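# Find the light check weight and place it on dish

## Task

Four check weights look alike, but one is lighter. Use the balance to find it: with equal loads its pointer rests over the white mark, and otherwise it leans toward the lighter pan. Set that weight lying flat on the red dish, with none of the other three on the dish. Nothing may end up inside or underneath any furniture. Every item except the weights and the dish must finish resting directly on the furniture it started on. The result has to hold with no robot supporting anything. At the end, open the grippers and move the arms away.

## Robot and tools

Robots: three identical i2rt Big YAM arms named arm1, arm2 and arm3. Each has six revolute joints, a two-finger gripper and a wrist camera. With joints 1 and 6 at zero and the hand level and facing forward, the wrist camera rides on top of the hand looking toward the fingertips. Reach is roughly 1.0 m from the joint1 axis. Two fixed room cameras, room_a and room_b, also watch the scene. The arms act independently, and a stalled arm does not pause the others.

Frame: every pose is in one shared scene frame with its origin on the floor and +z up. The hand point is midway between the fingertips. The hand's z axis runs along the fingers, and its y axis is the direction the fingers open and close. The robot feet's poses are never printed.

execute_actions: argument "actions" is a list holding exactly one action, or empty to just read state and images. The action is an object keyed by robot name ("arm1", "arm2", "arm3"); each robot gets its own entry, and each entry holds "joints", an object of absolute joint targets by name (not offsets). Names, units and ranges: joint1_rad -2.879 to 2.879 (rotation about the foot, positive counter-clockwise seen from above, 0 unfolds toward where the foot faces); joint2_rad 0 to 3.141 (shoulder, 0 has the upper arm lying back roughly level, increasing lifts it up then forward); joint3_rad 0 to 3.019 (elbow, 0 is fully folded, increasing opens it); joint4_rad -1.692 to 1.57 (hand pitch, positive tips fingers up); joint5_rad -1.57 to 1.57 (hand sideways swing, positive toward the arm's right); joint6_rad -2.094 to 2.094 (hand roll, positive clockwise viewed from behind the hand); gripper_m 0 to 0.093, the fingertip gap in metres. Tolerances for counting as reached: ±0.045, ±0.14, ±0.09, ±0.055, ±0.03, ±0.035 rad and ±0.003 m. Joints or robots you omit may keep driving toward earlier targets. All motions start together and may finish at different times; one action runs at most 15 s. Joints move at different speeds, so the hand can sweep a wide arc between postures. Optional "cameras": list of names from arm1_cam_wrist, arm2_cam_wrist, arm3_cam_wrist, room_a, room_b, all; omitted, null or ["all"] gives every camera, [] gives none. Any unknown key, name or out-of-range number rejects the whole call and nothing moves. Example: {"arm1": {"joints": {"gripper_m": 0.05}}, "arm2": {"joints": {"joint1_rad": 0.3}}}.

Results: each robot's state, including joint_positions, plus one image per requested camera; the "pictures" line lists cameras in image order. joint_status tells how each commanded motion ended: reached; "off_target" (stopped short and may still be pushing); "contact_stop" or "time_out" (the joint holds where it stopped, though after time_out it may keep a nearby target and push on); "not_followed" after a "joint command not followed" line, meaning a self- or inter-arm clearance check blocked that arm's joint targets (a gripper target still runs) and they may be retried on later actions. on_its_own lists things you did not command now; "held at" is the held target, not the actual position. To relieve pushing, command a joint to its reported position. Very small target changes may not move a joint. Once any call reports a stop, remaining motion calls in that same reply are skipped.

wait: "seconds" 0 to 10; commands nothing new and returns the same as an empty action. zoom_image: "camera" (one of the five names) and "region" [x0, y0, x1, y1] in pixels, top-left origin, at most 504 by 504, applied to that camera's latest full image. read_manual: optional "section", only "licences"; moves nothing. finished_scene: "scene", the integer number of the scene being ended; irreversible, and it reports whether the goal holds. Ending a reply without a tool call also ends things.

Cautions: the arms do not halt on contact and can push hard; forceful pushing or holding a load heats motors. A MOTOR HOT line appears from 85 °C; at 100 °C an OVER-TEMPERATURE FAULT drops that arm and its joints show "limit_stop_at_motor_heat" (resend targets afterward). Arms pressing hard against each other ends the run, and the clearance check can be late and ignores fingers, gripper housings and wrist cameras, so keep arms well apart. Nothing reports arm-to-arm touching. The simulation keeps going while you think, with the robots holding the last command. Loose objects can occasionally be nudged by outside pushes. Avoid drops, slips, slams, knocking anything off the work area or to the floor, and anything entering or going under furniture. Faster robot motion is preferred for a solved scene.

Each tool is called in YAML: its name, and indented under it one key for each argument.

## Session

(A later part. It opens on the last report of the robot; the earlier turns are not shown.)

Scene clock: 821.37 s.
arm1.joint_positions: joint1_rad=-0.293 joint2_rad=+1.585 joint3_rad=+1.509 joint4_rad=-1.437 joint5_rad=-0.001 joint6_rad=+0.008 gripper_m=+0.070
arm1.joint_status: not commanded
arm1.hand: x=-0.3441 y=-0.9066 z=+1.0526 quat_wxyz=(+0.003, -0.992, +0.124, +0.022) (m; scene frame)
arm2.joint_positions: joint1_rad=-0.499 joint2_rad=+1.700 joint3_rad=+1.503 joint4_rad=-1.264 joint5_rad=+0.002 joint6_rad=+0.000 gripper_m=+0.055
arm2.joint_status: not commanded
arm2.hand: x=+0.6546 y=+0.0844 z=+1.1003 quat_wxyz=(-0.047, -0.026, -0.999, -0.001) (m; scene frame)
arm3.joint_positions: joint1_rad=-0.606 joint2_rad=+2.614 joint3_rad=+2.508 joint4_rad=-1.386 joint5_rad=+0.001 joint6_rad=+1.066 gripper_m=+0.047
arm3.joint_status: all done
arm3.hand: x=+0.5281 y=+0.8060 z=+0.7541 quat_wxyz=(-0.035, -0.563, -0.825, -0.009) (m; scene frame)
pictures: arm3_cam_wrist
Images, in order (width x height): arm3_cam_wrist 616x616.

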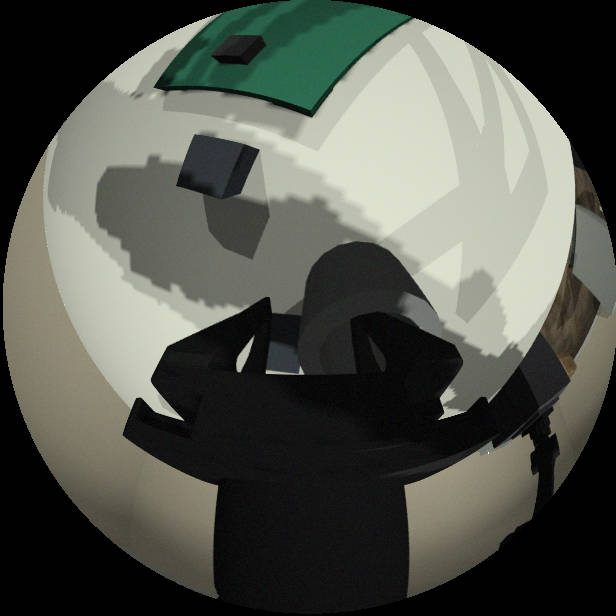

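execute_actions:
  actions:
    - {"arm3":{"joints":{"gripper_m":0.02}}}
  cameras: []

execute_actions:
  actions:
    - {"arm3":{"joints":{"joint2_rad":2.35,"joint3_rad":2.5}}}
  cameras: ["arm3_cam_wrist","room_a"]

Scene clock: 822.97 s.
arm1.joint_positions: joint1_rad=-0.293 joint2_rad=+1.585 joint3_rad=+1.509 joint4_rad=-1.437 joint5_rad=-0.001 joint6_rad=+0.008 gripper_m=+0.070
arm1.joint_status: not commanded
arm1.hand: x=-0.3441 y=-0.9066 z=+1.0526 quat_wxyz=(+0.003, -0.992, +0.124, +0.022) (m; scene frame)
arm2.joint_positions: joint1_rad=-0.499 joint2_rad=+1.700 joint3_rad=+1.503 joint4_rad=-1.264 joint5_rad=+0.002 joint6_rad=+0.000 gripper_m=+0.055
arm2.joint_status: not commanded
arm2.hand: x=+0.6546 y=+0.0844 z=+1.1003 quat_wxyz=(-0.047, -0.026, -0.999, -0.001) (m; scene frame)
arm3.joint_positions: joint1_rad=-0.606 joint2_rad=+2.614 joint3_rad=+2.508 joint4_rad=-1.386 joint5_rad=+0.002 joint6_rad=+1.066 gripper_m=+0.020
arm3.joint_status: all done
arm3.hand: x=+0.5281 y=+0.8058 z=+0.7541 quat_wxyz=(-0.035, -0.563, -0.825, -0.009) (m; scene frame)
pictures: none
No camera images: the call's "cameras" was empty. Leave "cameras" out to get every camera's image.

Scene clock: 824.47 s.
arm1.joint_positions: joint1_rad=-0.293 joint2_rad=+1.585 joint3_rad=+1.509 joint4_rad=-1.437 joint5_rad=-0.001 joint6_rad=+0.008 gripper_m=+0.070
arm1.joint_status: not commanded
arm1.hand: x=-0.3441 y=-0.9066 z=+1.0526 quat_wxyz=(+0.003, -0.992, +0.124, +0.022) (m; scene frame)
arm2.joint_positions: joint1_rad=-0.499 joint2_rad=+1.700 joint3_rad=+1.503 joint4_rad=-1.264 joint5_rad=+0.002 joint6_rad=+0.000 gripper_m=+0.055
arm2.joint_status: not commanded
arm2.hand: x=+0.6546 y=+0.0844 z=+1.1003 quat_wxyz=(-0.047, -0.026, -0.999, -0.001) (m; scene frame)
arm3.joint_positions: joint1_rad=-0.606 joint2_rad=+2.341 joint3_rad=+2.491 joint4_rad=-1.386 joint5_rad=+0.002 joint6_rad=+1.066 gripper_m=+0.020
arm3.joint_status: all done
arm3.hand: x=+0.5404 y=+0.8070 z=+0.9569 quat_wxyz=(-0.148, -0.556, -0.815, -0.066) (m; scene frame)
pictures: arm3_cam_wrist, room_a
Images, in order (width x height): arm3_cam_wrist 616x616, room_a 896x504.

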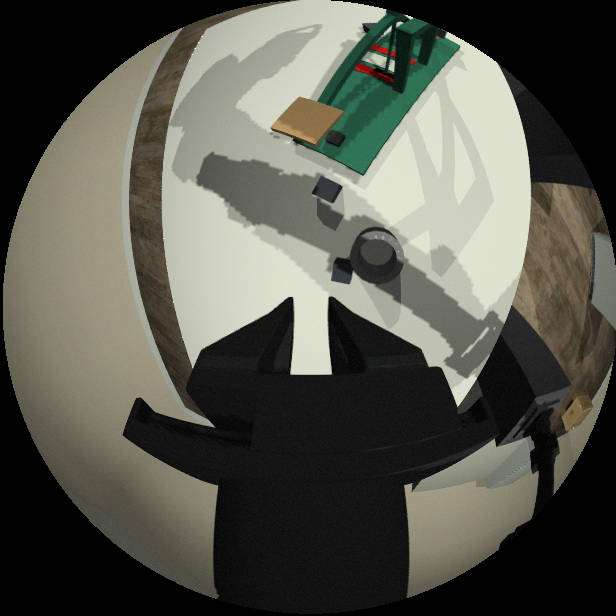

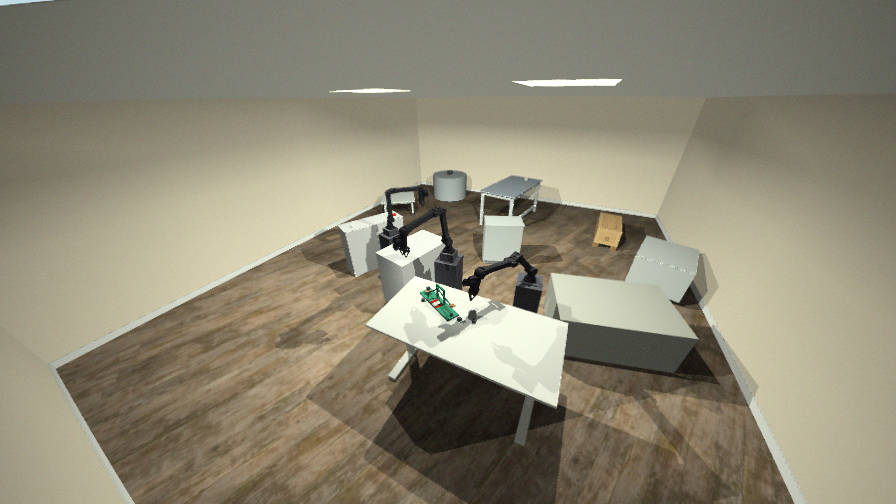

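execute_actions:
  actions:
    - {"arm3":{"joints":{"joint1_rad":-0.625,"joint2_rad":2.42,"joint3_rad":2.45,"joint4_rad":-1.42,"joint6_rad":-0.5,"gripper_m":0.09}}}
  cameras: ["arm3_cam_wrist"]

Scene clock: 828.63 s.
arm1.joint_positions: joint1_rad=-0.293 joint2_rad=+1.585 joint3_rad=+1.509 joint4_rad=-1.437 joint5_rad=-0.001 joint6_rad=+0.008 gripper_m=+0.070
arm1.joint_status: not commanded
arm1.hand: x=-0.3441 y=-0.9066 z=+1.0526 quat_wxyz=(+0.003, -0.992, +0.124, +0.022) (m; scene frame)
arm2.joint_positions: joint1_rad=-0.499 joint2_rad=+1.700 joint3_rad=+1.503 joint4_rad=-1.264 joint5_rad=+0.002 joint6_rad=+0.000 gripper_m=+0.055
arm2.joint_status: not commanded
arm2.hand: x=+0.6546 y=+0.0844 z=+1.1003 quat_wxyz=(-0.047, -0.026, -0.999, -0.001) (m; scene frame)
arm3.joint_positions: joint1_rad=-0.620 joint2_rad=+2.421 joint3_rad=+2.453 joint4_rad=-1.405 joint5_rad=+0.002 joint6_rad=-0.491 gripper_m=+0.090
arm3.joint_status: all done
arm3.hand: x=+0.5269 y=+0.7969 z=+0.8780 quat_wxyz=(-0.087, +0.172, -0.981, +0.037) (m; scene frame)
pictures: arm3_cam_wrist
Images, in order (width x height): arm3_cam_wrist 616x616.

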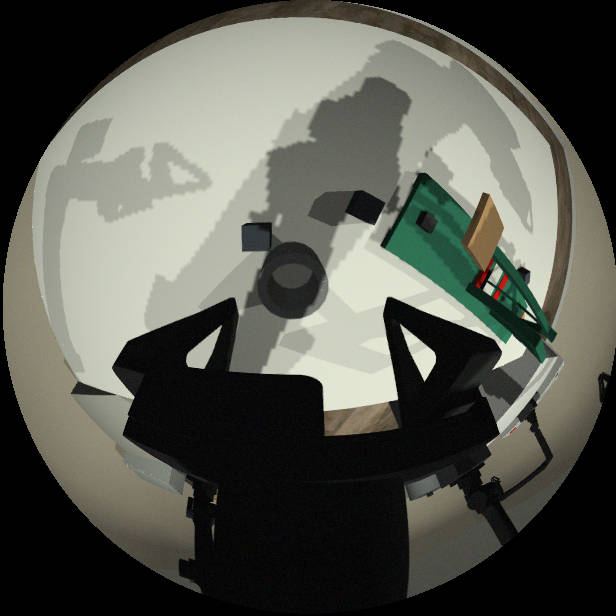

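execute_actions:
  actions:
    - {"arm3":{"joints":{"joint1_rad":-0.61,"joint2_rad":2.58,"joint3_rad":2.52,"joint4_rad":-1.38}}}
  cameras: ["arm3_cam_wrist"]

Scene clock: 830.80 s.
arm1.joint_positions: joint1_rad=-0.293 joint2_rad=+1.585 joint3_rad=+1.509 joint4_rad=-1.437 joint5_rad=-0.001 joint6_rad=+0.008 gripper_m=+0.070
arm1.joint_status: not commanded
arm1.hand: x=-0.3441 y=-0.9066 z=+1.0526 quat_wxyz=(+0.003, -0.992, +0.124, +0.022) (m; scene frame)
arm2.joint_positions: joint1_rad=-0.499 joint2_rad=+1.700 joint3_rad=+1.503 joint4_rad=-1.264 joint5_rad=+0.002 joint6_rad=+0.000 gripper_m=+0.055
arm2.joint_status: not commanded
arm2.hand: x=+0.6546 y=+0.0844 z=+1.1003 quat_wxyz=(-0.047, -0.026, -0.999, -0.001) (m; scene frame)
arm3.joint_positions: joint1_rad=-0.620 joint2_rad=+2.601 joint3_rad=+2.477 joint4_rad=-1.396 joint5_rad=+0.002 joint6_rad=-0.492 gripper_m=+0.090
arm3.joint_status: all done
arm3.hand: x=+0.5173 y=+0.7965 z=+0.7519 quat_wxyz=(-0.018, +0.172, -0.985, +0.014) (m; scene frame)
pictures: arm3_cam_wrist
Images, in order (width x height): arm3_cam_wrist 616x616.

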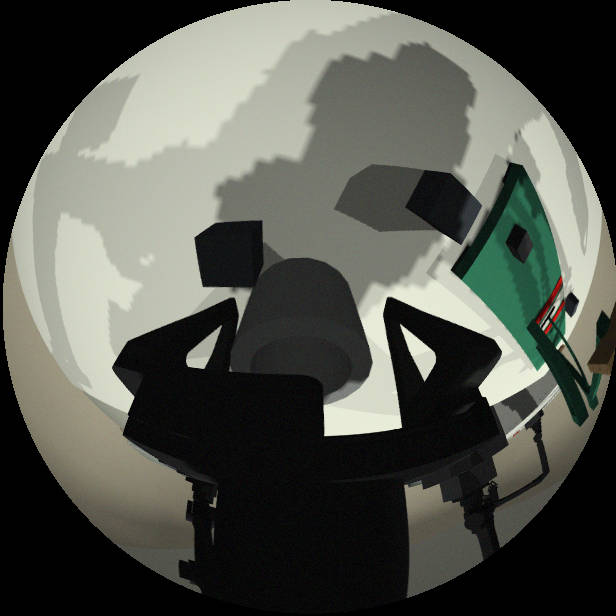

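Ring between fingers. Grip and carry away.

execute_actions:
  actions:
    - {"arm3":{"joints":{"gripper_m":0.03}}}
  cameras: []

execute_actions:
  actions:
    - {"arm3":{"joints":{"joint2_rad":2.4,"joint3_rad":2.5}}}
  cameras: ["arm3_cam_wrist"]

Scene clock: 832.93 s.
arm1.joint_positions: joint1_rad=-0.293 joint2_rad=+1.585 joint3_rad=+1.509 joint4_rad=-1.437 joint5_rad=-0.001 joint6_rad=+0.008 gripper_m=+0.070
arm1.joint_status: not commanded
arm1.hand: x=-0.3441 y=-0.9066 z=+1.0526 quat_wxyz=(+0.003, -0.992, +0.124, +0.022) (m; scene frame)
arm2.joint_positions: joint1_rad=-0.499 joint2_rad=+1.700 joint3_rad=+1.503 joint4_rad=-1.264 joint5_rad=+0.002 joint6_rad=+0.000 gripper_m=+0.055
arm2.joint_status: not commanded
arm2.hand: x=+0.6546 y=+0.0844 z=+1.1003 quat_wxyz=(-0.047, -0.026, -0.999, -0.001) (m; scene frame)
arm3.joint_positions: joint1_rad=-0.618 joint2_rad=+2.601 joint3_rad=+2.477 joint4_rad=-1.395 joint5_rad=+0.000 joint6_rad=-0.493 gripper_m=+0.069
arm3.joint_status: gripper_m off_target (ended at +0.069, target +0.030)
arm3.hand: x=+0.5177 y=+0.7977 z=+0.7519 quat_wxyz=(-0.018, +0.173, -0.985, +0.013) (m; scene frame)
pictures: none
No camera images: the call's "cameras" was empty. Leave "cameras" out to get every camera's image.

Scene clock: 834.20 s.
arm1.joint_positions: joint1_rad=-0.293 joint2_rad=+1.585 joint3_rad=+1.509 joint4_rad=-1.437 joint5_rad=-0.001 joint6_rad=+0.008 gripper_m=+0.070
arm1.joint_status: not commanded
arm1.hand: x=-0.3441 y=-0.9066 z=+1.0526 quat_wxyz=(+0.003, -0.992, +0.124, +0.022) (m; scene frame)
arm2.joint_positions: joint1_rad=-0.499 joint2_rad=+1.700 joint3_rad=+1.503 joint4_rad=-1.264 joint5_rad=+0.002 joint6_rad=+0.000 gripper_m=+0.055
arm2.joint_status: not commanded
arm2.hand: x=+0.6546 y=+0.0844 z=+1.1003 quat_wxyz=(-0.047, -0.026, -0.999, -0.001) (m; scene frame)
arm3.joint_positions: joint1_rad=-0.618 joint2_rad=+2.410 joint3_rad=+2.477 joint4_rad=-1.395 joint5_rad=+0.000 joint6_rad=-0.493 gripper_m=+0.069
arm3.joint_status: all done
arm3.hand: x=+0.5350 y=+0.7972 z=+0.8973 quat_wxyz=(-0.109, +0.173, -0.978, +0.043) (m; scene frame)
pictures: arm3_cam_wrist
Images, in order (width x height): arm3_cam_wrist 616x616.

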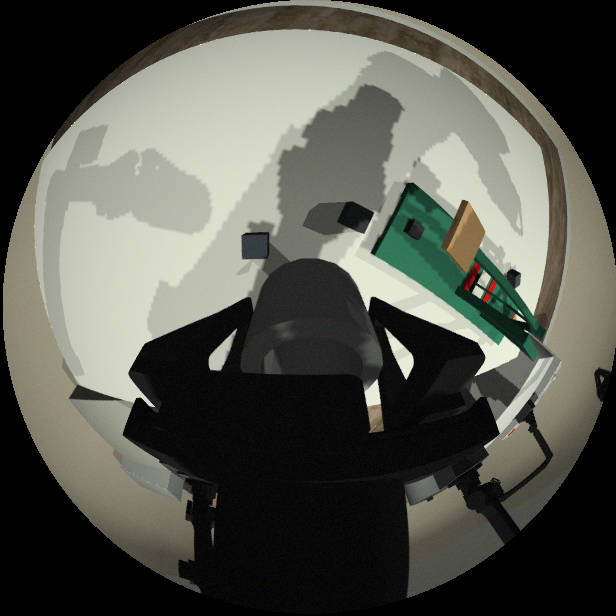

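Place it at j1 -0.40 (further +y).

execute_actions:
  actions:
    - {"arm3":{"joints":{"joint1_rad":-0.38,"joint3_rad":2.6}}}
  cameras: []

execute_actions:
  actions:
    - {"arm3":{"joints":{"joint2_rad":2.66}}}
  cameras: ["room_a"]

Scene clock: 836.97 s.
arm1.joint_positions: joint1_rad=-0.293 joint2_rad=+1.585 joint3_rad=+1.509 joint4_rad=-1.437 joint5_rad=-0.001 joint6_rad=+0.008 gripper_m=+0.070
arm1.joint_status: not commanded
arm1.hand: x=-0.3441 y=-0.9066 z=+1.0526 quat_wxyz=(+0.003, -0.992, +0.124, +0.022) (m; scene frame)
arm2.joint_positions: joint1_rad=-0.499 joint2_rad=+1.700 joint3_rad=+1.503 joint4_rad=-1.264 joint5_rad=+0.002 joint6_rad=+0.000 gripper_m=+0.055
arm2.joint_status: not commanded
arm2.hand: x=+0.6546 y=+0.0844 z=+1.1003 quat_wxyz=(-0.047, -0.026, -0.999, -0.001) (m; scene frame)
arm3.joint_positions: joint1_rad=-0.383 joint2_rad=+2.413 joint3_rad=+2.515 joint4_rad=-1.395 joint5_rad=+0.000 joint6_rad=-0.493 gripper_m=+0.069
arm3.joint_status: all done
arm3.hand: x=+0.5480 y=+0.9836 z=+0.9094 quat_wxyz=(-0.129, +0.286, -0.949, +0.032) (m; scene frame)
pictures: none
No camera images: the call's "cameras" was empty. Leave "cameras" out to get every camera's image.

Scene clock: 837.90 s.
arm1.joint_positions: joint1_rad=-0.293 joint2_rad=+1.585 joint3_rad=+1.509 joint4_rad=-1.437 joint5_rad=-0.001 joint6_rad=+0.008 gripper_m=+0.070
arm1.joint_status: not commanded
arm1.hand: x=-0.3441 y=-0.9066 z=+1.0526 quat_wxyz=(+0.003, -0.992, +0.124, +0.022) (m; scene frame)
arm2.joint_positions: joint1_rad=-0.499 joint2_rad=+1.700 joint3_rad=+1.503 joint4_rad=-1.264 joint5_rad=+0.002 joint6_rad=+0.000 gripper_m=+0.055
arm2.joint_status: not commanded
arm2.hand: x=+0.6546 y=+0.0844 z=+1.1003 quat_wxyz=(-0.047, -0.026, -0.999, -0.001) (m; scene frame)
arm3.joint_positions: joint1_rad=-0.383 joint2_rad=+2.649 joint3_rad=+2.560 joint4_rad=-1.392 joint5_rad=-0.003 joint6_rad=-0.493 gripper_m=+0.069
arm3.joint_status: all done
arm3.hand: x=+0.5393 y=+0.9814 z=+0.7455 quat_wxyz=(-0.037, +0.288, -0.957, +0.012) (m; scene frame)
pictures: room_a
Images, in order (width x height): room_a 896x504.

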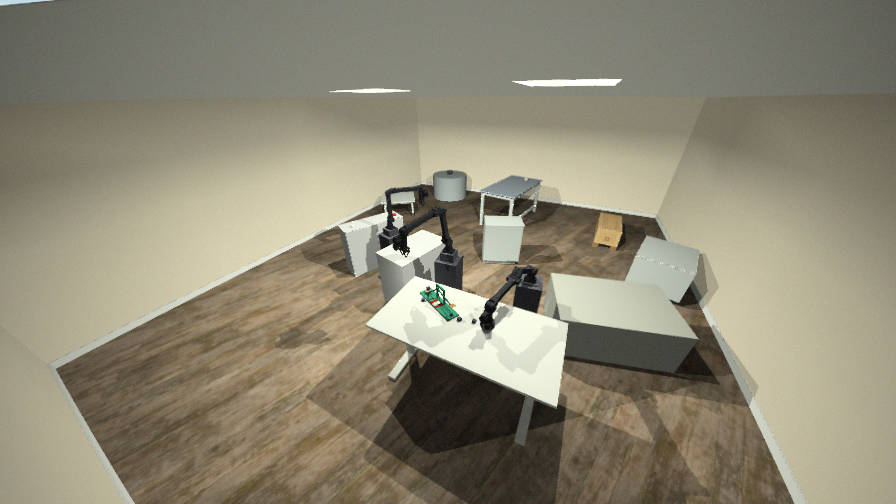

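execute_actions:
  actions:
    - {"arm3":{"joints":{"gripper_m":0.09}}}
  cameras: []

execute_actions:
  actions:
    - {"arm3":{"joints":{"joint2_rad":2.4,"joint3_rad":2.55}}}
  cameras: []

execute_actions:
  actions:
    - {"arm3":{"joints":{"joint1_rad":-0.58,"joint2_rad":2.5,"gripper_m":0.07}}}
  cameras: ["arm3_cam_wrist"]

Scene clock: 840.73 s.
arm1.joint_positions: joint1_rad=-0.293 joint2_rad=+1.585 joint3_rad=+1.509 joint4_rad=-1.437 joint5_rad=-0.001 joint6_rad=+0.008 gripper_m=+0.070
arm1.joint_status: not commanded
arm1.hand: x=-0.3441 y=-0.9066 z=+1.0526 quat_wxyz=(+0.003, -0.992, +0.124, +0.022) (m; scene frame)
arm2.joint_positions: joint1_rad=-0.499 joint2_rad=+1.700 joint3_rad=+1.503 joint4_rad=-1.264 joint5_rad=+0.002 joint6_rad=+0.000 gripper_m=+0.055
arm2.joint_status: not commanded
arm2.hand: x=+0.6546 y=+0.0844 z=+1.1003 quat_wxyz=(-0.047, -0.026, -0.999, -0.001) (m; scene frame)
arm3.joint_positions: joint1_rad=-0.383 joint2_rad=+2.649 joint3_rad=+2.560 joint4_rad=-1.392 joint5_rad=-0.003 joint6_rad=-0.493 gripper_m=+0.090
arm3.joint_status: all done
arm3.hand: x=+0.5393 y=+0.9814 z=+0.7455 quat_wxyz=(-0.037, +0.288, -0.957, +0.012) (m; scene frame)
pictures: none
No camera images: the call's "cameras" was empty. Leave "cameras" out to get every camera's image.

Scene clock: 842.27 s.
arm1.joint_positions: joint1_rad=-0.293 joint2_rad=+1.585 joint3_rad=+1.509 joint4_rad=-1.437 joint5_rad=-0.001 joint6_rad=+0.008 gripper_m=+0.070
arm1.joint_status: not commanded
arm1.hand: x=-0.3441 y=-0.9066 z=+1.0526 quat_wxyz=(+0.003, -0.992, +0.124, +0.022) (m; scene frame)
arm2.joint_positions: joint1_rad=-0.499 joint2_rad=+1.700 joint3_rad=+1.503 joint4_rad=-1.264 joint5_rad=+0.002 joint6_rad=+0.000 gripper_m=+0.055
arm2.joint_status: not commanded
arm2.hand: x=+0.6546 y=+0.0844 z=+1.1003 quat_wxyz=(-0.047, -0.026, -0.999, -0.001) (m; scene frame)
arm3.joint_positions: joint1_rad=-0.383 joint2_rad=+2.389 joint3_rad=+2.540 joint4_rad=-1.392 joint5_rad=-0.003 joint6_rad=-0.493 gripper_m=+0.090
arm3.joint_status: all done
arm3.hand: x=+0.5532 y=+0.9849 z=+0.9393 quat_wxyz=(-0.154, +0.285, -0.945, +0.036) (m; scene frame)
pictures: none
No camera images: the call's "cameras" was empty. Leave "cameras" out to get every camera's image.

Scene clock: 844.03 s.
arm1.joint_positions: joint1_rad=-0.293 joint2_rad=+1.585 joint3_rad=+1.509 joint4_rad=-1.437 joint5_rad=-0.001 joint6_rad=+0.008 gripper_m=+0.070
arm1.joint_status: not commanded
arm1.hand: x=-0.3441 y=-0.9066 z=+1.0526 quat_wxyz=(+0.003, -0.992, +0.124, +0.022) (m; scene frame)
arm2.joint_positions: joint1_rad=-0.499 joint2_rad=+1.700 joint3_rad=+1.503 joint4_rad=-1.264 joint5_rad=+0.002 joint6_rad=+0.000 gripper_m=+0.055
arm2.joint_status: not commanded
arm2.hand: x=+0.6546 y=+0.0844 z=+1.1003 quat_wxyz=(-0.047, -0.026, -0.999, -0.001) (m; scene frame)
arm3.joint_positions: joint1_rad=-0.573 joint2_rad=+2.511 joint3_rad=+2.540 joint4_rad=-1.392 joint5_rad=+0.001 joint6_rad=-0.493 gripper_m=+0.070
arm3.joint_status: all done
arm3.hand: x=+0.5498 y=+0.8306 z=+0.8460 quat_wxyz=(-0.093, +0.195, -0.976, +0.036) (m; scene frame)
pictures: arm3_cam_wrist
Images, in order (width x height): arm3_cam_wrist 616x616.

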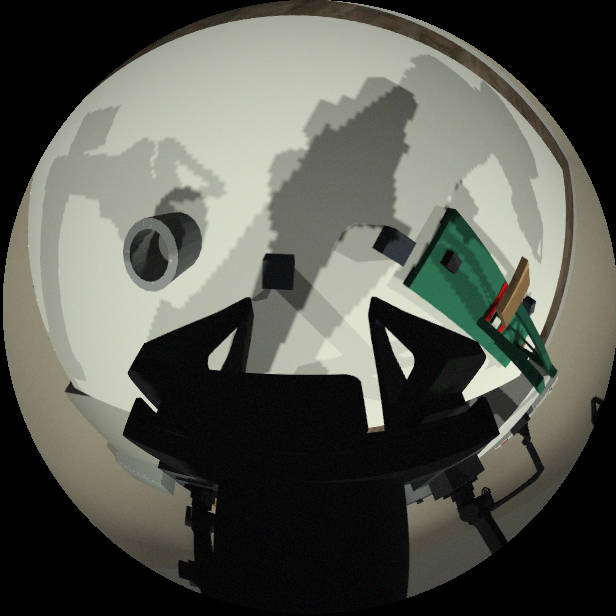

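Need ~1.5 cm left; j1 -0.55, then descend.

execute_actions:
  actions:
    - {"arm3":{"joints":{"joint1_rad":-0.545,"joint4_rad":-1.36}}}
  cameras: []

execute_actions:
  actions:
    - {"arm3":{"joints":{"joint2_rad":2.63,"joint3_rad":2.54}}}
  cameras: ["arm3_cam_wrist"]

Scene clock: 846.03 s.
arm1.joint_positions: joint1_rad=-0.293 joint2_rad=+1.585 joint3_rad=+1.509 joint4_rad=-1.437 joint5_rad=-0.001 joint6_rad=+0.008 gripper_m=+0.070
arm1.joint_status: not commanded
arm1.hand: x=-0.3441 y=-0.9066 z=+1.0526 quat_wxyz=(+0.003, -0.992, +0.124, +0.022) (m; scene frame)
arm2.joint_positions: joint1_rad=-0.499 joint2_rad=+1.700 joint3_rad=+1.503 joint4_rad=-1.264 joint5_rad=+0.002 joint6_rad=+0.000 gripper_m=+0.055
arm2.joint_status: not commanded
arm2.hand: x=+0.6546 y=+0.0844 z=+1.1003 quat_wxyz=(-0.047, -0.026, -0.999, -0.001) (m; scene frame)
arm3.joint_positions: joint1_rad=-0.546 joint2_rad=+2.511 joint3_rad=+2.540 joint4_rad=-1.381 joint5_rad=+0.001 joint6_rad=-0.493 gripper_m=+0.070
arm3.joint_status: all done
arm3.hand: x=+0.5545 y=+0.8520 z=+0.8463 quat_wxyz=(-0.099, +0.208, -0.972, +0.036) (m; scene frame)
pictures: none
No camera images: the call's "cameras" was empty. Leave "cameras" out to get every camera's image.

Scene clock: 847.13 s.
arm1.joint_positions: joint1_rad=-0.293 joint2_rad=+1.585 joint3_rad=+1.509 joint4_rad=-1.437 joint5_rad=-0.001 joint6_rad=+0.008 gripper_m=+0.070
arm1.joint_status: not commanded
arm1.hand: x=-0.3441 y=-0.9066 z=+1.0526 quat_wxyz=(+0.003, -0.992, +0.124, +0.022) (m; scene frame)
arm2.joint_positions: joint1_rad=-0.499 joint2_rad=+1.700 joint3_rad=+1.503 joint4_rad=-1.264 joint5_rad=+0.002 joint6_rad=+0.000 gripper_m=+0.055
arm2.joint_status: not commanded
arm2.hand: x=+0.6546 y=+0.0844 z=+1.1003 quat_wxyz=(-0.047, -0.026, -0.999, -0.001) (m; scene frame)
arm3.joint_positions: joint1_rad=-0.546 joint2_rad=+2.642 joint3_rad=+2.540 joint4_rad=-1.378 joint5_rad=+0.001 joint6_rad=-0.493 gripper_m=+0.070
arm3.joint_status: all done
arm3.hand: x=+0.5396 y=+0.8517 z=+0.7449 quat_wxyz=(-0.037, +0.209, -0.977, +0.018) (m; scene frame)
pictures: arm3_cam_wrist
Images, in order (width x height): arm3_cam_wrist 616x616.

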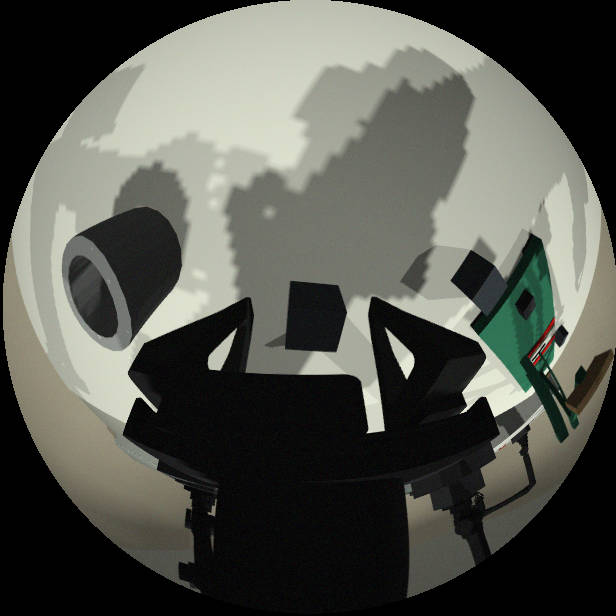

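execute_actions:
  actions:
    - {"arm3":{"joints":{"gripper_m":0.02}}}
  cameras: []

Scene clock: 849.00 s.
arm1.joint_positions: joint1_rad=-0.293 joint2_rad=+1.585 joint3_rad=+1.509 joint4_rad=-1.437 joint5_rad=-0.001 joint6_rad=+0.008 gripper_m=+0.070
arm1.joint_status: not commanded
arm1.hand: x=-0.3441 y=-0.9066 z=+1.0526 quat_wxyz=(+0.003, -0.992, +0.124, +0.022) (m; scene frame)
arm2.joint_positions: joint1_rad=-0.499 joint2_rad=+1.700 joint3_rad=+1.503 joint4_rad=-1.264 joint5_rad=+0.002 joint6_rad=+0.000 gripper_m=+0.055
arm2.joint_status: not commanded
arm2.hand: x=+0.6546 y=+0.0844 z=+1.1003 quat_wxyz=(-0.047, -0.026, -0.999, -0.001) (m; scene frame)
arm3.joint_positions: joint1_rad=-0.546 joint2_rad=+2.642 joint3_rad=+2.540 joint4_rad=-1.376 joint5_rad=+0.000 joint6_rad=-0.494 gripper_m=+0.030
arm3.joint_status: gripper_m off_target (ended at +0.030, target +0.020)
arm3.hand: x=+0.5399 y=+0.8518 z=+0.7449 quat_wxyz=(-0.038, +0.209, -0.977, +0.018) (m; scene frame)
pictures: none
No camera images: the call's "cameras" was empty. Leave "cameras" out to get every camera's image.

execute_actions:
  actions:
    - {"arm3":{"joints":{"joint2_rad":2.35,"joint3_rad":2.55}}}
  cameras: []

execute_actions:
  actions:
    - {"arm3":{"joints":{"joint1_rad":-0.75,"joint2_rad":2.42,"joint3_rad":2.75,"joint4_rad":-1.3}}}
  cameras: ["arm3_cam_wrist","room_a"]

Scene clock: 852.50 s.
arm1.joint_positions: joint1_rad=-0.293 joint2_rad=+1.585 joint3_rad=+1.509 joint4_rad=-1.437 joint5_rad=-0.001 joint6_rad=+0.008 gripper_m=+0.070
arm1.joint_status: not commanded
arm1.hand: x=-0.3441 y=-0.9066 z=+1.0526 quat_wxyz=(+0.003, -0.992, +0.124, +0.022) (m; scene frame)
arm2.joint_positions: joint1_rad=-0.499 joint2_rad=+1.700 joint3_rad=+1.503 joint4_rad=-1.264 joint5_rad=+0.002 joint6_rad=+0.000 gripper_m=+0.055
arm2.joint_status: not commanded
arm2.hand: x=+0.6546 y=+0.0844 z=+1.1003 quat_wxyz=(-0.047, -0.026, -0.999, -0.001) (m; scene frame)
arm3.joint_positions: joint1_rad=-0.546 joint2_rad=+2.363 joint3_rad=+2.530 joint4_rad=-1.376 joint5_rad=+0.000 joint6_rad=-0.494 gripper_m=+0.030
arm3.joint_status: all done
arm3.hand: x=+0.5554 y=+0.8535 z=+0.9575 quat_wxyz=(-0.166, +0.207, -0.963, +0.055) (m; scene frame)
pictures: none
No camera images: the call's "cameras" was empty. Leave "cameras" out to get every camera's image.

Scene clock: 854.37 s.
arm1.joint_positions: joint1_rad=-0.293 joint2_rad=+1.585 joint3_rad=+1.509 joint4_rad=-1.437 joint5_rad=-0.001 joint6_rad=+0.008 gripper_m=+0.070
arm1.joint_status: not commanded
arm1.hand: x=-0.3441 y=-0.9066 z=+1.0526 quat_wxyz=(+0.003, -0.992, +0.124, +0.022) (m; scene frame)
arm2.joint_positions: joint1_rad=-0.499 joint2_rad=+1.700 joint3_rad=+1.503 joint4_rad=-1.264 joint5_rad=+0.002 joint6_rad=+0.000 gripper_m=+0.055
arm2.joint_status: not commanded
arm2.hand: x=+0.6546 y=+0.0844 z=+1.1003 quat_wxyz=(-0.047, -0.026, -0.999, -0.001) (m; scene frame)
arm3.joint_positions: joint1_rad=-0.745 joint2_rad=+2.435 joint3_rad=+2.669 joint4_rad=-1.326 joint5_rad=-0.001 joint6_rad=-0.494 gripper_m=+0.030
arm3.joint_status: all done
arm3.hand: x=+0.5632 y=+0.6876 z=+0.9731 quat_wxyz=(-0.214, +0.110, -0.966, +0.094) (m; scene frame)
pictures: arm3_cam_wrist, room_a
Images, in order (width x height): arm3_cam_wrist 616x616, room_a 896x504.

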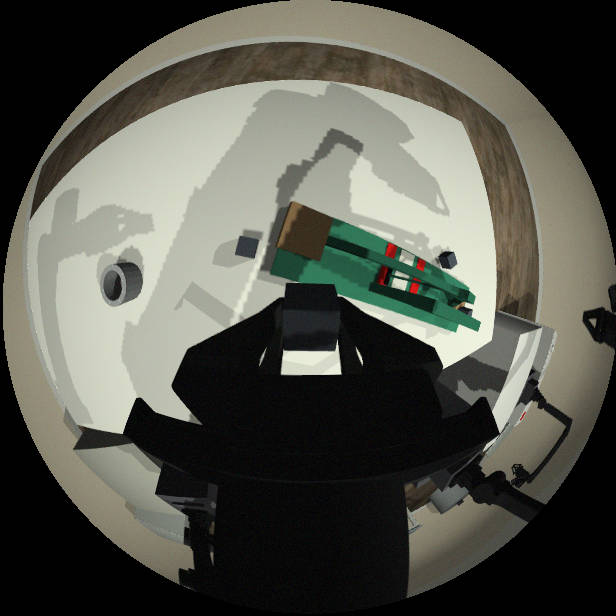

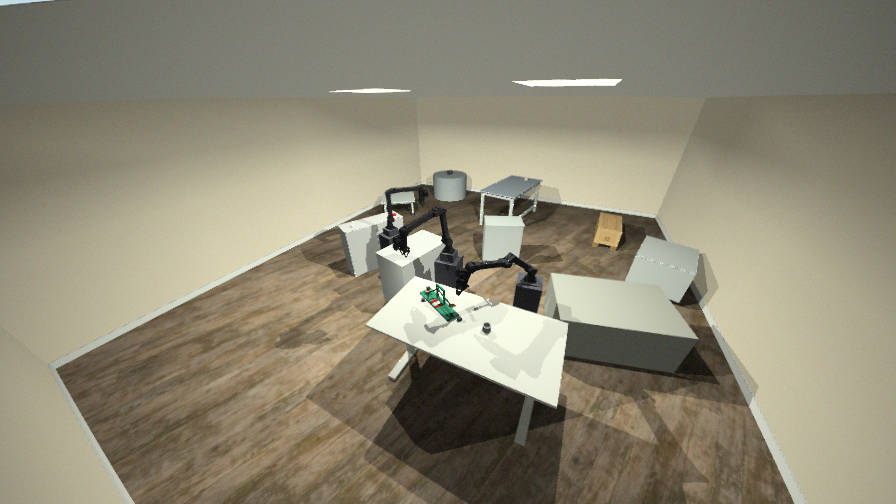

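Extend ~8 cm outward and lower.

execute_actions:
  actions:
    - {"arm3":{"joints":{"joint1_rad":-0.735,"joint2_rad":2.62,"joint3_rad":2.9,"joint4_rad":-1.2}}}
  cameras: ["arm3_cam_wrist","room_a"]

Scene clock: 856.90 s.
arm1.joint_positions: joint1_rad=-0.293 joint2_rad=+1.585 joint3_rad=+1.509 joint4_rad=-1.437 joint5_rad=-0.001 joint6_rad=+0.008 gripper_m=+0.070
arm1.joint_status: not commanded
arm1.hand: x=-0.3441 y=-0.9066 z=+1.0526 quat_wxyz=(+0.003, -0.992, +0.124, +0.022) (m; scene frame)
arm2.joint_positions: joint1_rad=-0.499 joint2_rad=+1.700 joint3_rad=+1.503 joint4_rad=-1.264 joint5_rad=+0.002 joint6_rad=+0.000 gripper_m=+0.055
arm2.joint_status: not commanded
arm2.hand: x=+0.6546 y=+0.0844 z=+1.1003 quat_wxyz=(-0.047, -0.026, -0.999, -0.001) (m; scene frame)
arm3.joint_positions: joint1_rad=-0.743 joint2_rad=+2.646 joint3_rad=+2.832 joint4_rad=-1.223 joint5_rad=-0.001 joint6_rad=-0.494 gripper_m=+0.030
arm3.joint_status: all done
arm3.hand: x=+0.6096 y=+0.6748 z=+0.8872 quat_wxyz=(-0.239, +0.110, -0.959, +0.103) (m; scene frame)
pictures: arm3_cam_wrist, room_a
Images, in order (width x height): arm3_cam_wrist 616x616, room_a 896x504.

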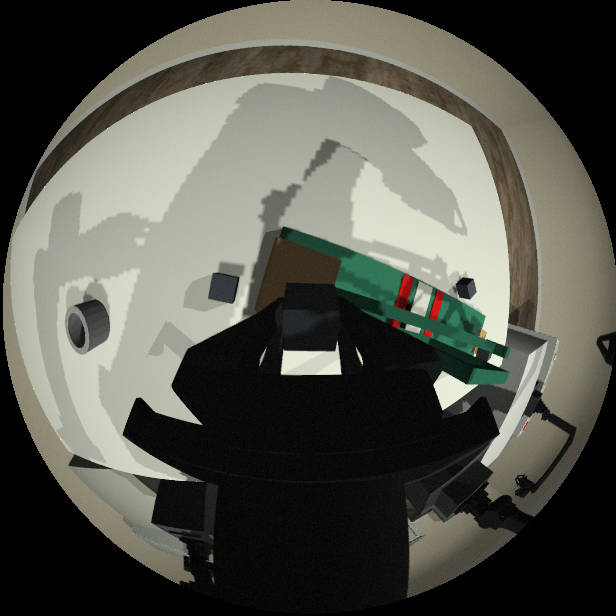

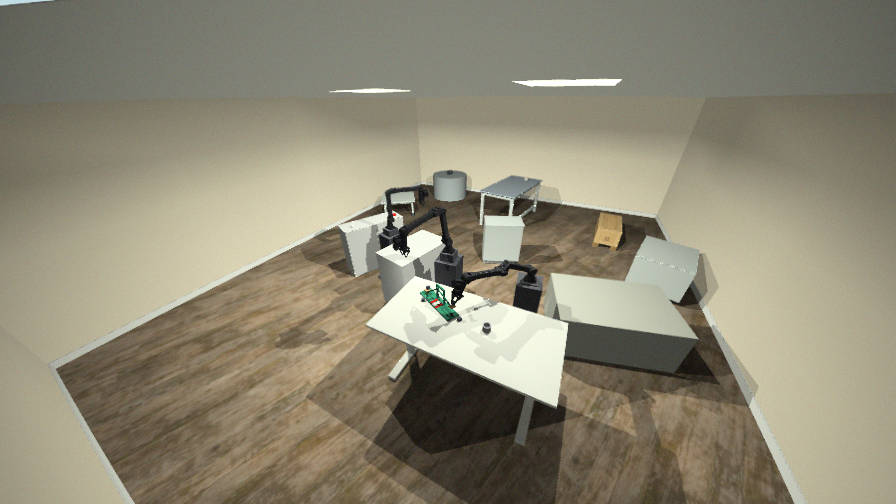

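Further ~3 cm out and slightly left.

execute_actions:
  actions:
    - {"arm3":{"joints":{"joint1_rad":-0.715,"joint2_rad":2.66,"joint3_rad":2.9,"joint4_rad":-1.1}}}
  cameras: ["arm3_cam_wrist"]

Scene clock: 858.53 s.
arm1.joint_positions: joint1_rad=-0.293 joint2_rad=+1.585 joint3_rad=+1.509 joint4_rad=-1.437 joint5_rad=-0.001 joint6_rad=+0.008 gripper_m=+0.070
arm1.joint_status: not commanded
arm1.hand: x=-0.3441 y=-0.9066 z=+1.0526 quat_wxyz=(+0.003, -0.992, +0.124, +0.022) (m; scene frame)
arm2.joint_positions: joint1_rad=-0.499 joint2_rad=+1.700 joint3_rad=+1.503 joint4_rad=-1.264 joint5_rad=+0.002 joint6_rad=+0.000 gripper_m=+0.055
arm2.joint_status: not commanded
arm2.hand: x=+0.6546 y=+0.0844 z=+1.1003 quat_wxyz=(-0.047, -0.026, -0.999, -0.001) (m; scene frame)
arm3.joint_positions: joint1_rad=-0.721 joint2_rad=+2.649 joint3_rad=+2.832 joint4_rad=-1.131 joint5_rad=+0.000 joint6_rad=-0.494 gripper_m=+0.030
arm3.joint_status: all done
arm3.hand: x=+0.6332 y=+0.6891 z=+0.8969 quat_wxyz=(-0.280, +0.119, -0.945, +0.116) (m; scene frame)
pictures: arm3_cam_wrist
Images, in order (width x height): arm3_cam_wrist 616x616.

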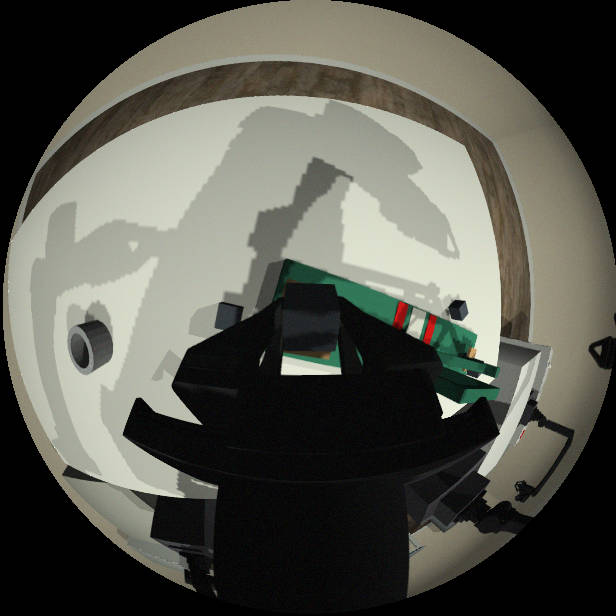

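Lower to ~.85.

execute_actions:
  actions:
    - {"arm3":{"joints":{"joint2_rad":2.8,"joint3_rad":2.92}}}
  cameras: ["arm3_cam_wrist","room_a"]

Scene clock: 860.87 s.
arm1.joint_positions: joint1_rad=-0.293 joint2_rad=+1.585 joint3_rad=+1.509 joint4_rad=-1.437 joint5_rad=-0.001 joint6_rad=+0.008 gripper_m=+0.070
arm1.joint_status: not commanded
arm1.hand: x=-0.3441 y=-0.9066 z=+1.0526 quat_wxyz=(+0.003, -0.992, +0.124, +0.022) (m; scene frame)
arm2.joint_positions: joint1_rad=-0.499 joint2_rad=+1.700 joint3_rad=+1.503 joint4_rad=-1.264 joint5_rad=+0.002 joint6_rad=+0.000 gripper_m=+0.055
arm2.joint_status: not commanded
arm2.hand: x=+0.6546 y=+0.0844 z=+1.1003 quat_wxyz=(-0.047, -0.026, -0.999, -0.001) (m; scene frame)
arm3.joint_positions: joint1_rad=-0.710 joint2_rad=+2.807 joint3_rad=+2.868 joint4_rad=-1.113 joint5_rad=-0.004 joint6_rad=-0.497 gripper_m=+0.029
arm3.joint_status: all done
arm3.hand: x=+0.6330 y=+0.6988 z=+0.7775 quat_wxyz=(-0.234, +0.129, -0.959, +0.095) (m; scene frame)
pictures: arm3_cam_wrist, room_a
Images, in order (width x height): arm3_cam_wrist 616x616, room_a 896x504.

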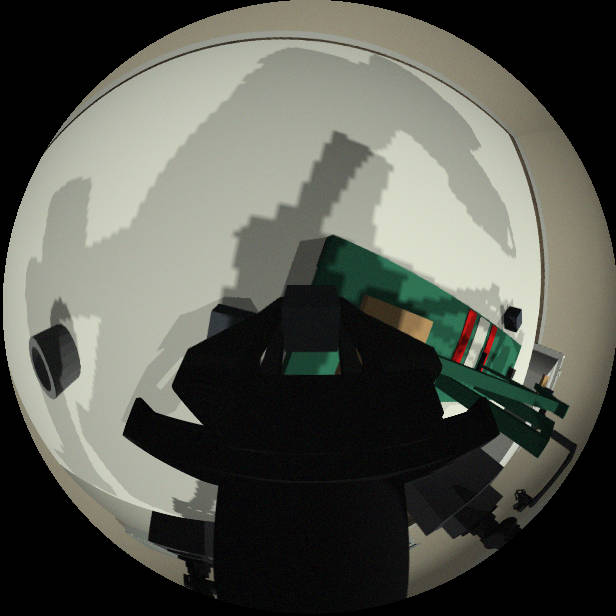

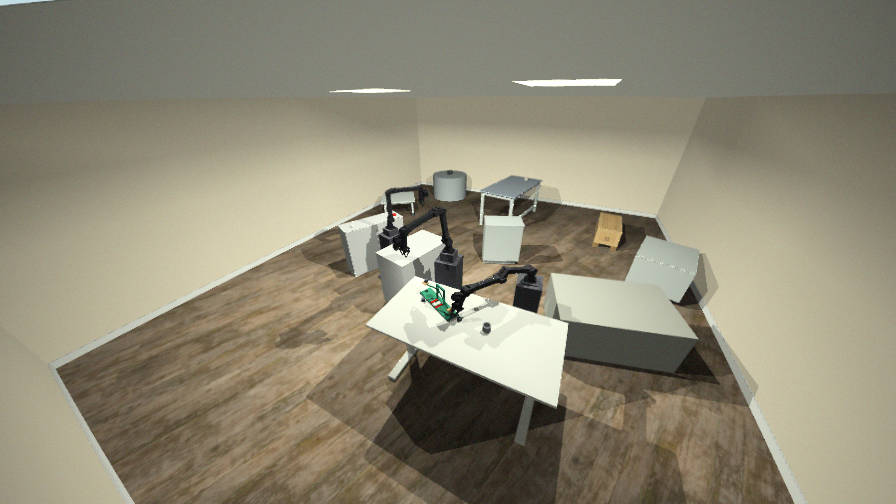

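execute_actions:
  actions:
    - {"arm3":{"joints":{"joint2_rad":2.55,"joint3_rad":2.85}}}
  cameras: ["arm3_cam_wrist","arm2_cam_wrist"]

Scene clock: 863.30 s.
arm1.joint_positions: joint1_rad=-0.293 joint2_rad=+1.585 joint3_rad=+1.509 joint4_rad=-1.437 joint5_rad=-0.001 joint6_rad=+0.008 gripper_m=+0.070
arm1.joint_status: not commanded
arm1.hand: x=-0.3441 y=-0.9066 z=+1.0526 quat_wxyz=(+0.003, -0.992, +0.124, +0.022) (m; scene frame)
arm2.joint_positions: joint1_rad=-0.499 joint2_rad=+1.700 joint3_rad=+1.503 joint4_rad=-1.264 joint5_rad=+0.002 joint6_rad=+0.000 gripper_m=+0.055
arm2.joint_status: not commanded
arm2.hand: x=+0.6546 y=+0.0844 z=+1.1003 quat_wxyz=(-0.047, -0.026, -0.999, -0.001) (m; scene frame)
arm3.joint_positions: joint1_rad=-0.717 joint2_rad=+2.552 joint3_rad=+2.825 joint4_rad=-1.114 joint5_rad=-0.002 joint6_rad=-0.495 gripper_m=+0.029
arm3.joint_status: all done
arm3.hand: x=+0.6346 y=+0.6943 z=+0.9818 quat_wxyz=(-0.328, +0.120, -0.928, +0.133) (m; scene frame)
pictures: arm2_cam_wrist, arm3_cam_wrist
Images, in order (width x height): arm2_cam_wrist 616x616, arm3_cam_wrist 616x616.

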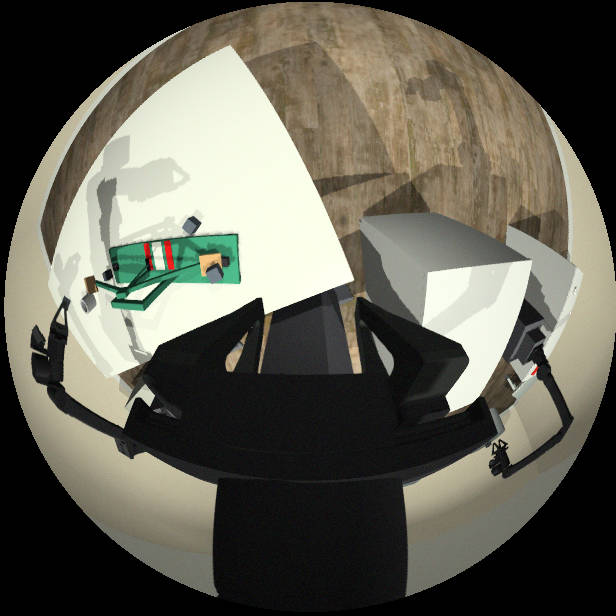

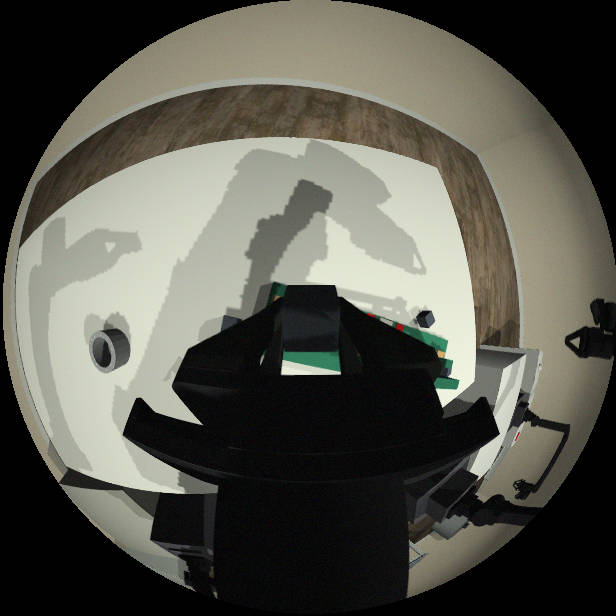

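execute_actions:
  actions:
    - {"arm3":{"joints":{"joint1_rad":-0.735,"joint2_rad":2.70,"joint3_rad":2.85}}}
  cameras: ["arm3_cam_wrist","room_a"]

Scene clock: 865.93 s.
arm1.joint_positions: joint1_rad=-0.293 joint2_rad=+1.585 joint3_rad=+1.509 joint4_rad=-1.437 joint5_rad=-0.001 joint6_rad=+0.008 gripper_m=+0.070
arm1.joint_status: not commanded
arm1.hand: x=-0.3441 y=-0.9066 z=+1.0526 quat_wxyz=(+0.003, -0.992, +0.124, +0.022) (m; scene frame)
arm2.joint_positions: joint1_rad=-0.499 joint2_rad=+1.700 joint3_rad=+1.503 joint4_rad=-1.264 joint5_rad=+0.002 joint6_rad=+0.000 gripper_m=+0.055
arm2.joint_status: not commanded
arm2.hand: x=+0.6546 y=+0.0844 z=+1.1003 quat_wxyz=(-0.047, -0.026, -0.999, -0.001) (m; scene frame)
arm3.joint_positions: joint1_rad=-0.727 joint2_rad=+2.736 joint3_rad=+2.825 joint4_rad=-1.110 joint5_rad=-0.004 joint6_rad=-0.495 gripper_m=+0.029
arm3.joint_status: all done
arm3.hand: x=+0.6299 y=+0.6840 z=+0.8191 quat_wxyz=(-0.247, +0.119, -0.956, +0.103) (m; scene frame)
pictures: arm3_cam_wrist, room_a
Images, in order (width x height): arm3_cam_wrist 616x616, room_a 896x504.

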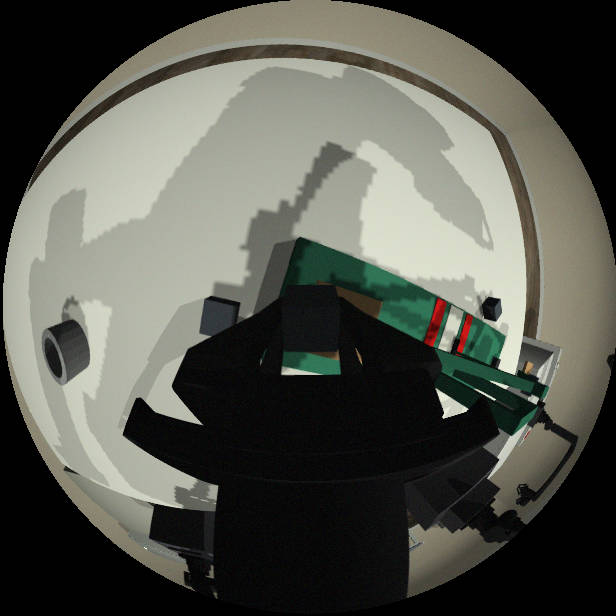

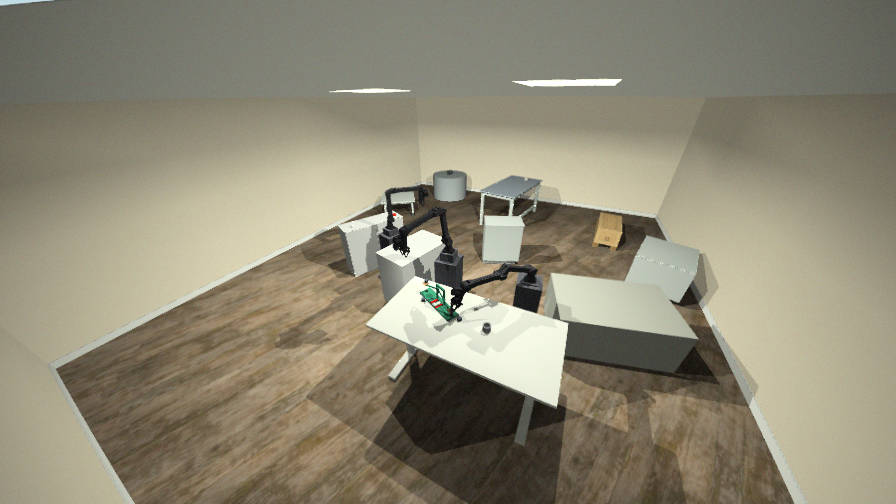

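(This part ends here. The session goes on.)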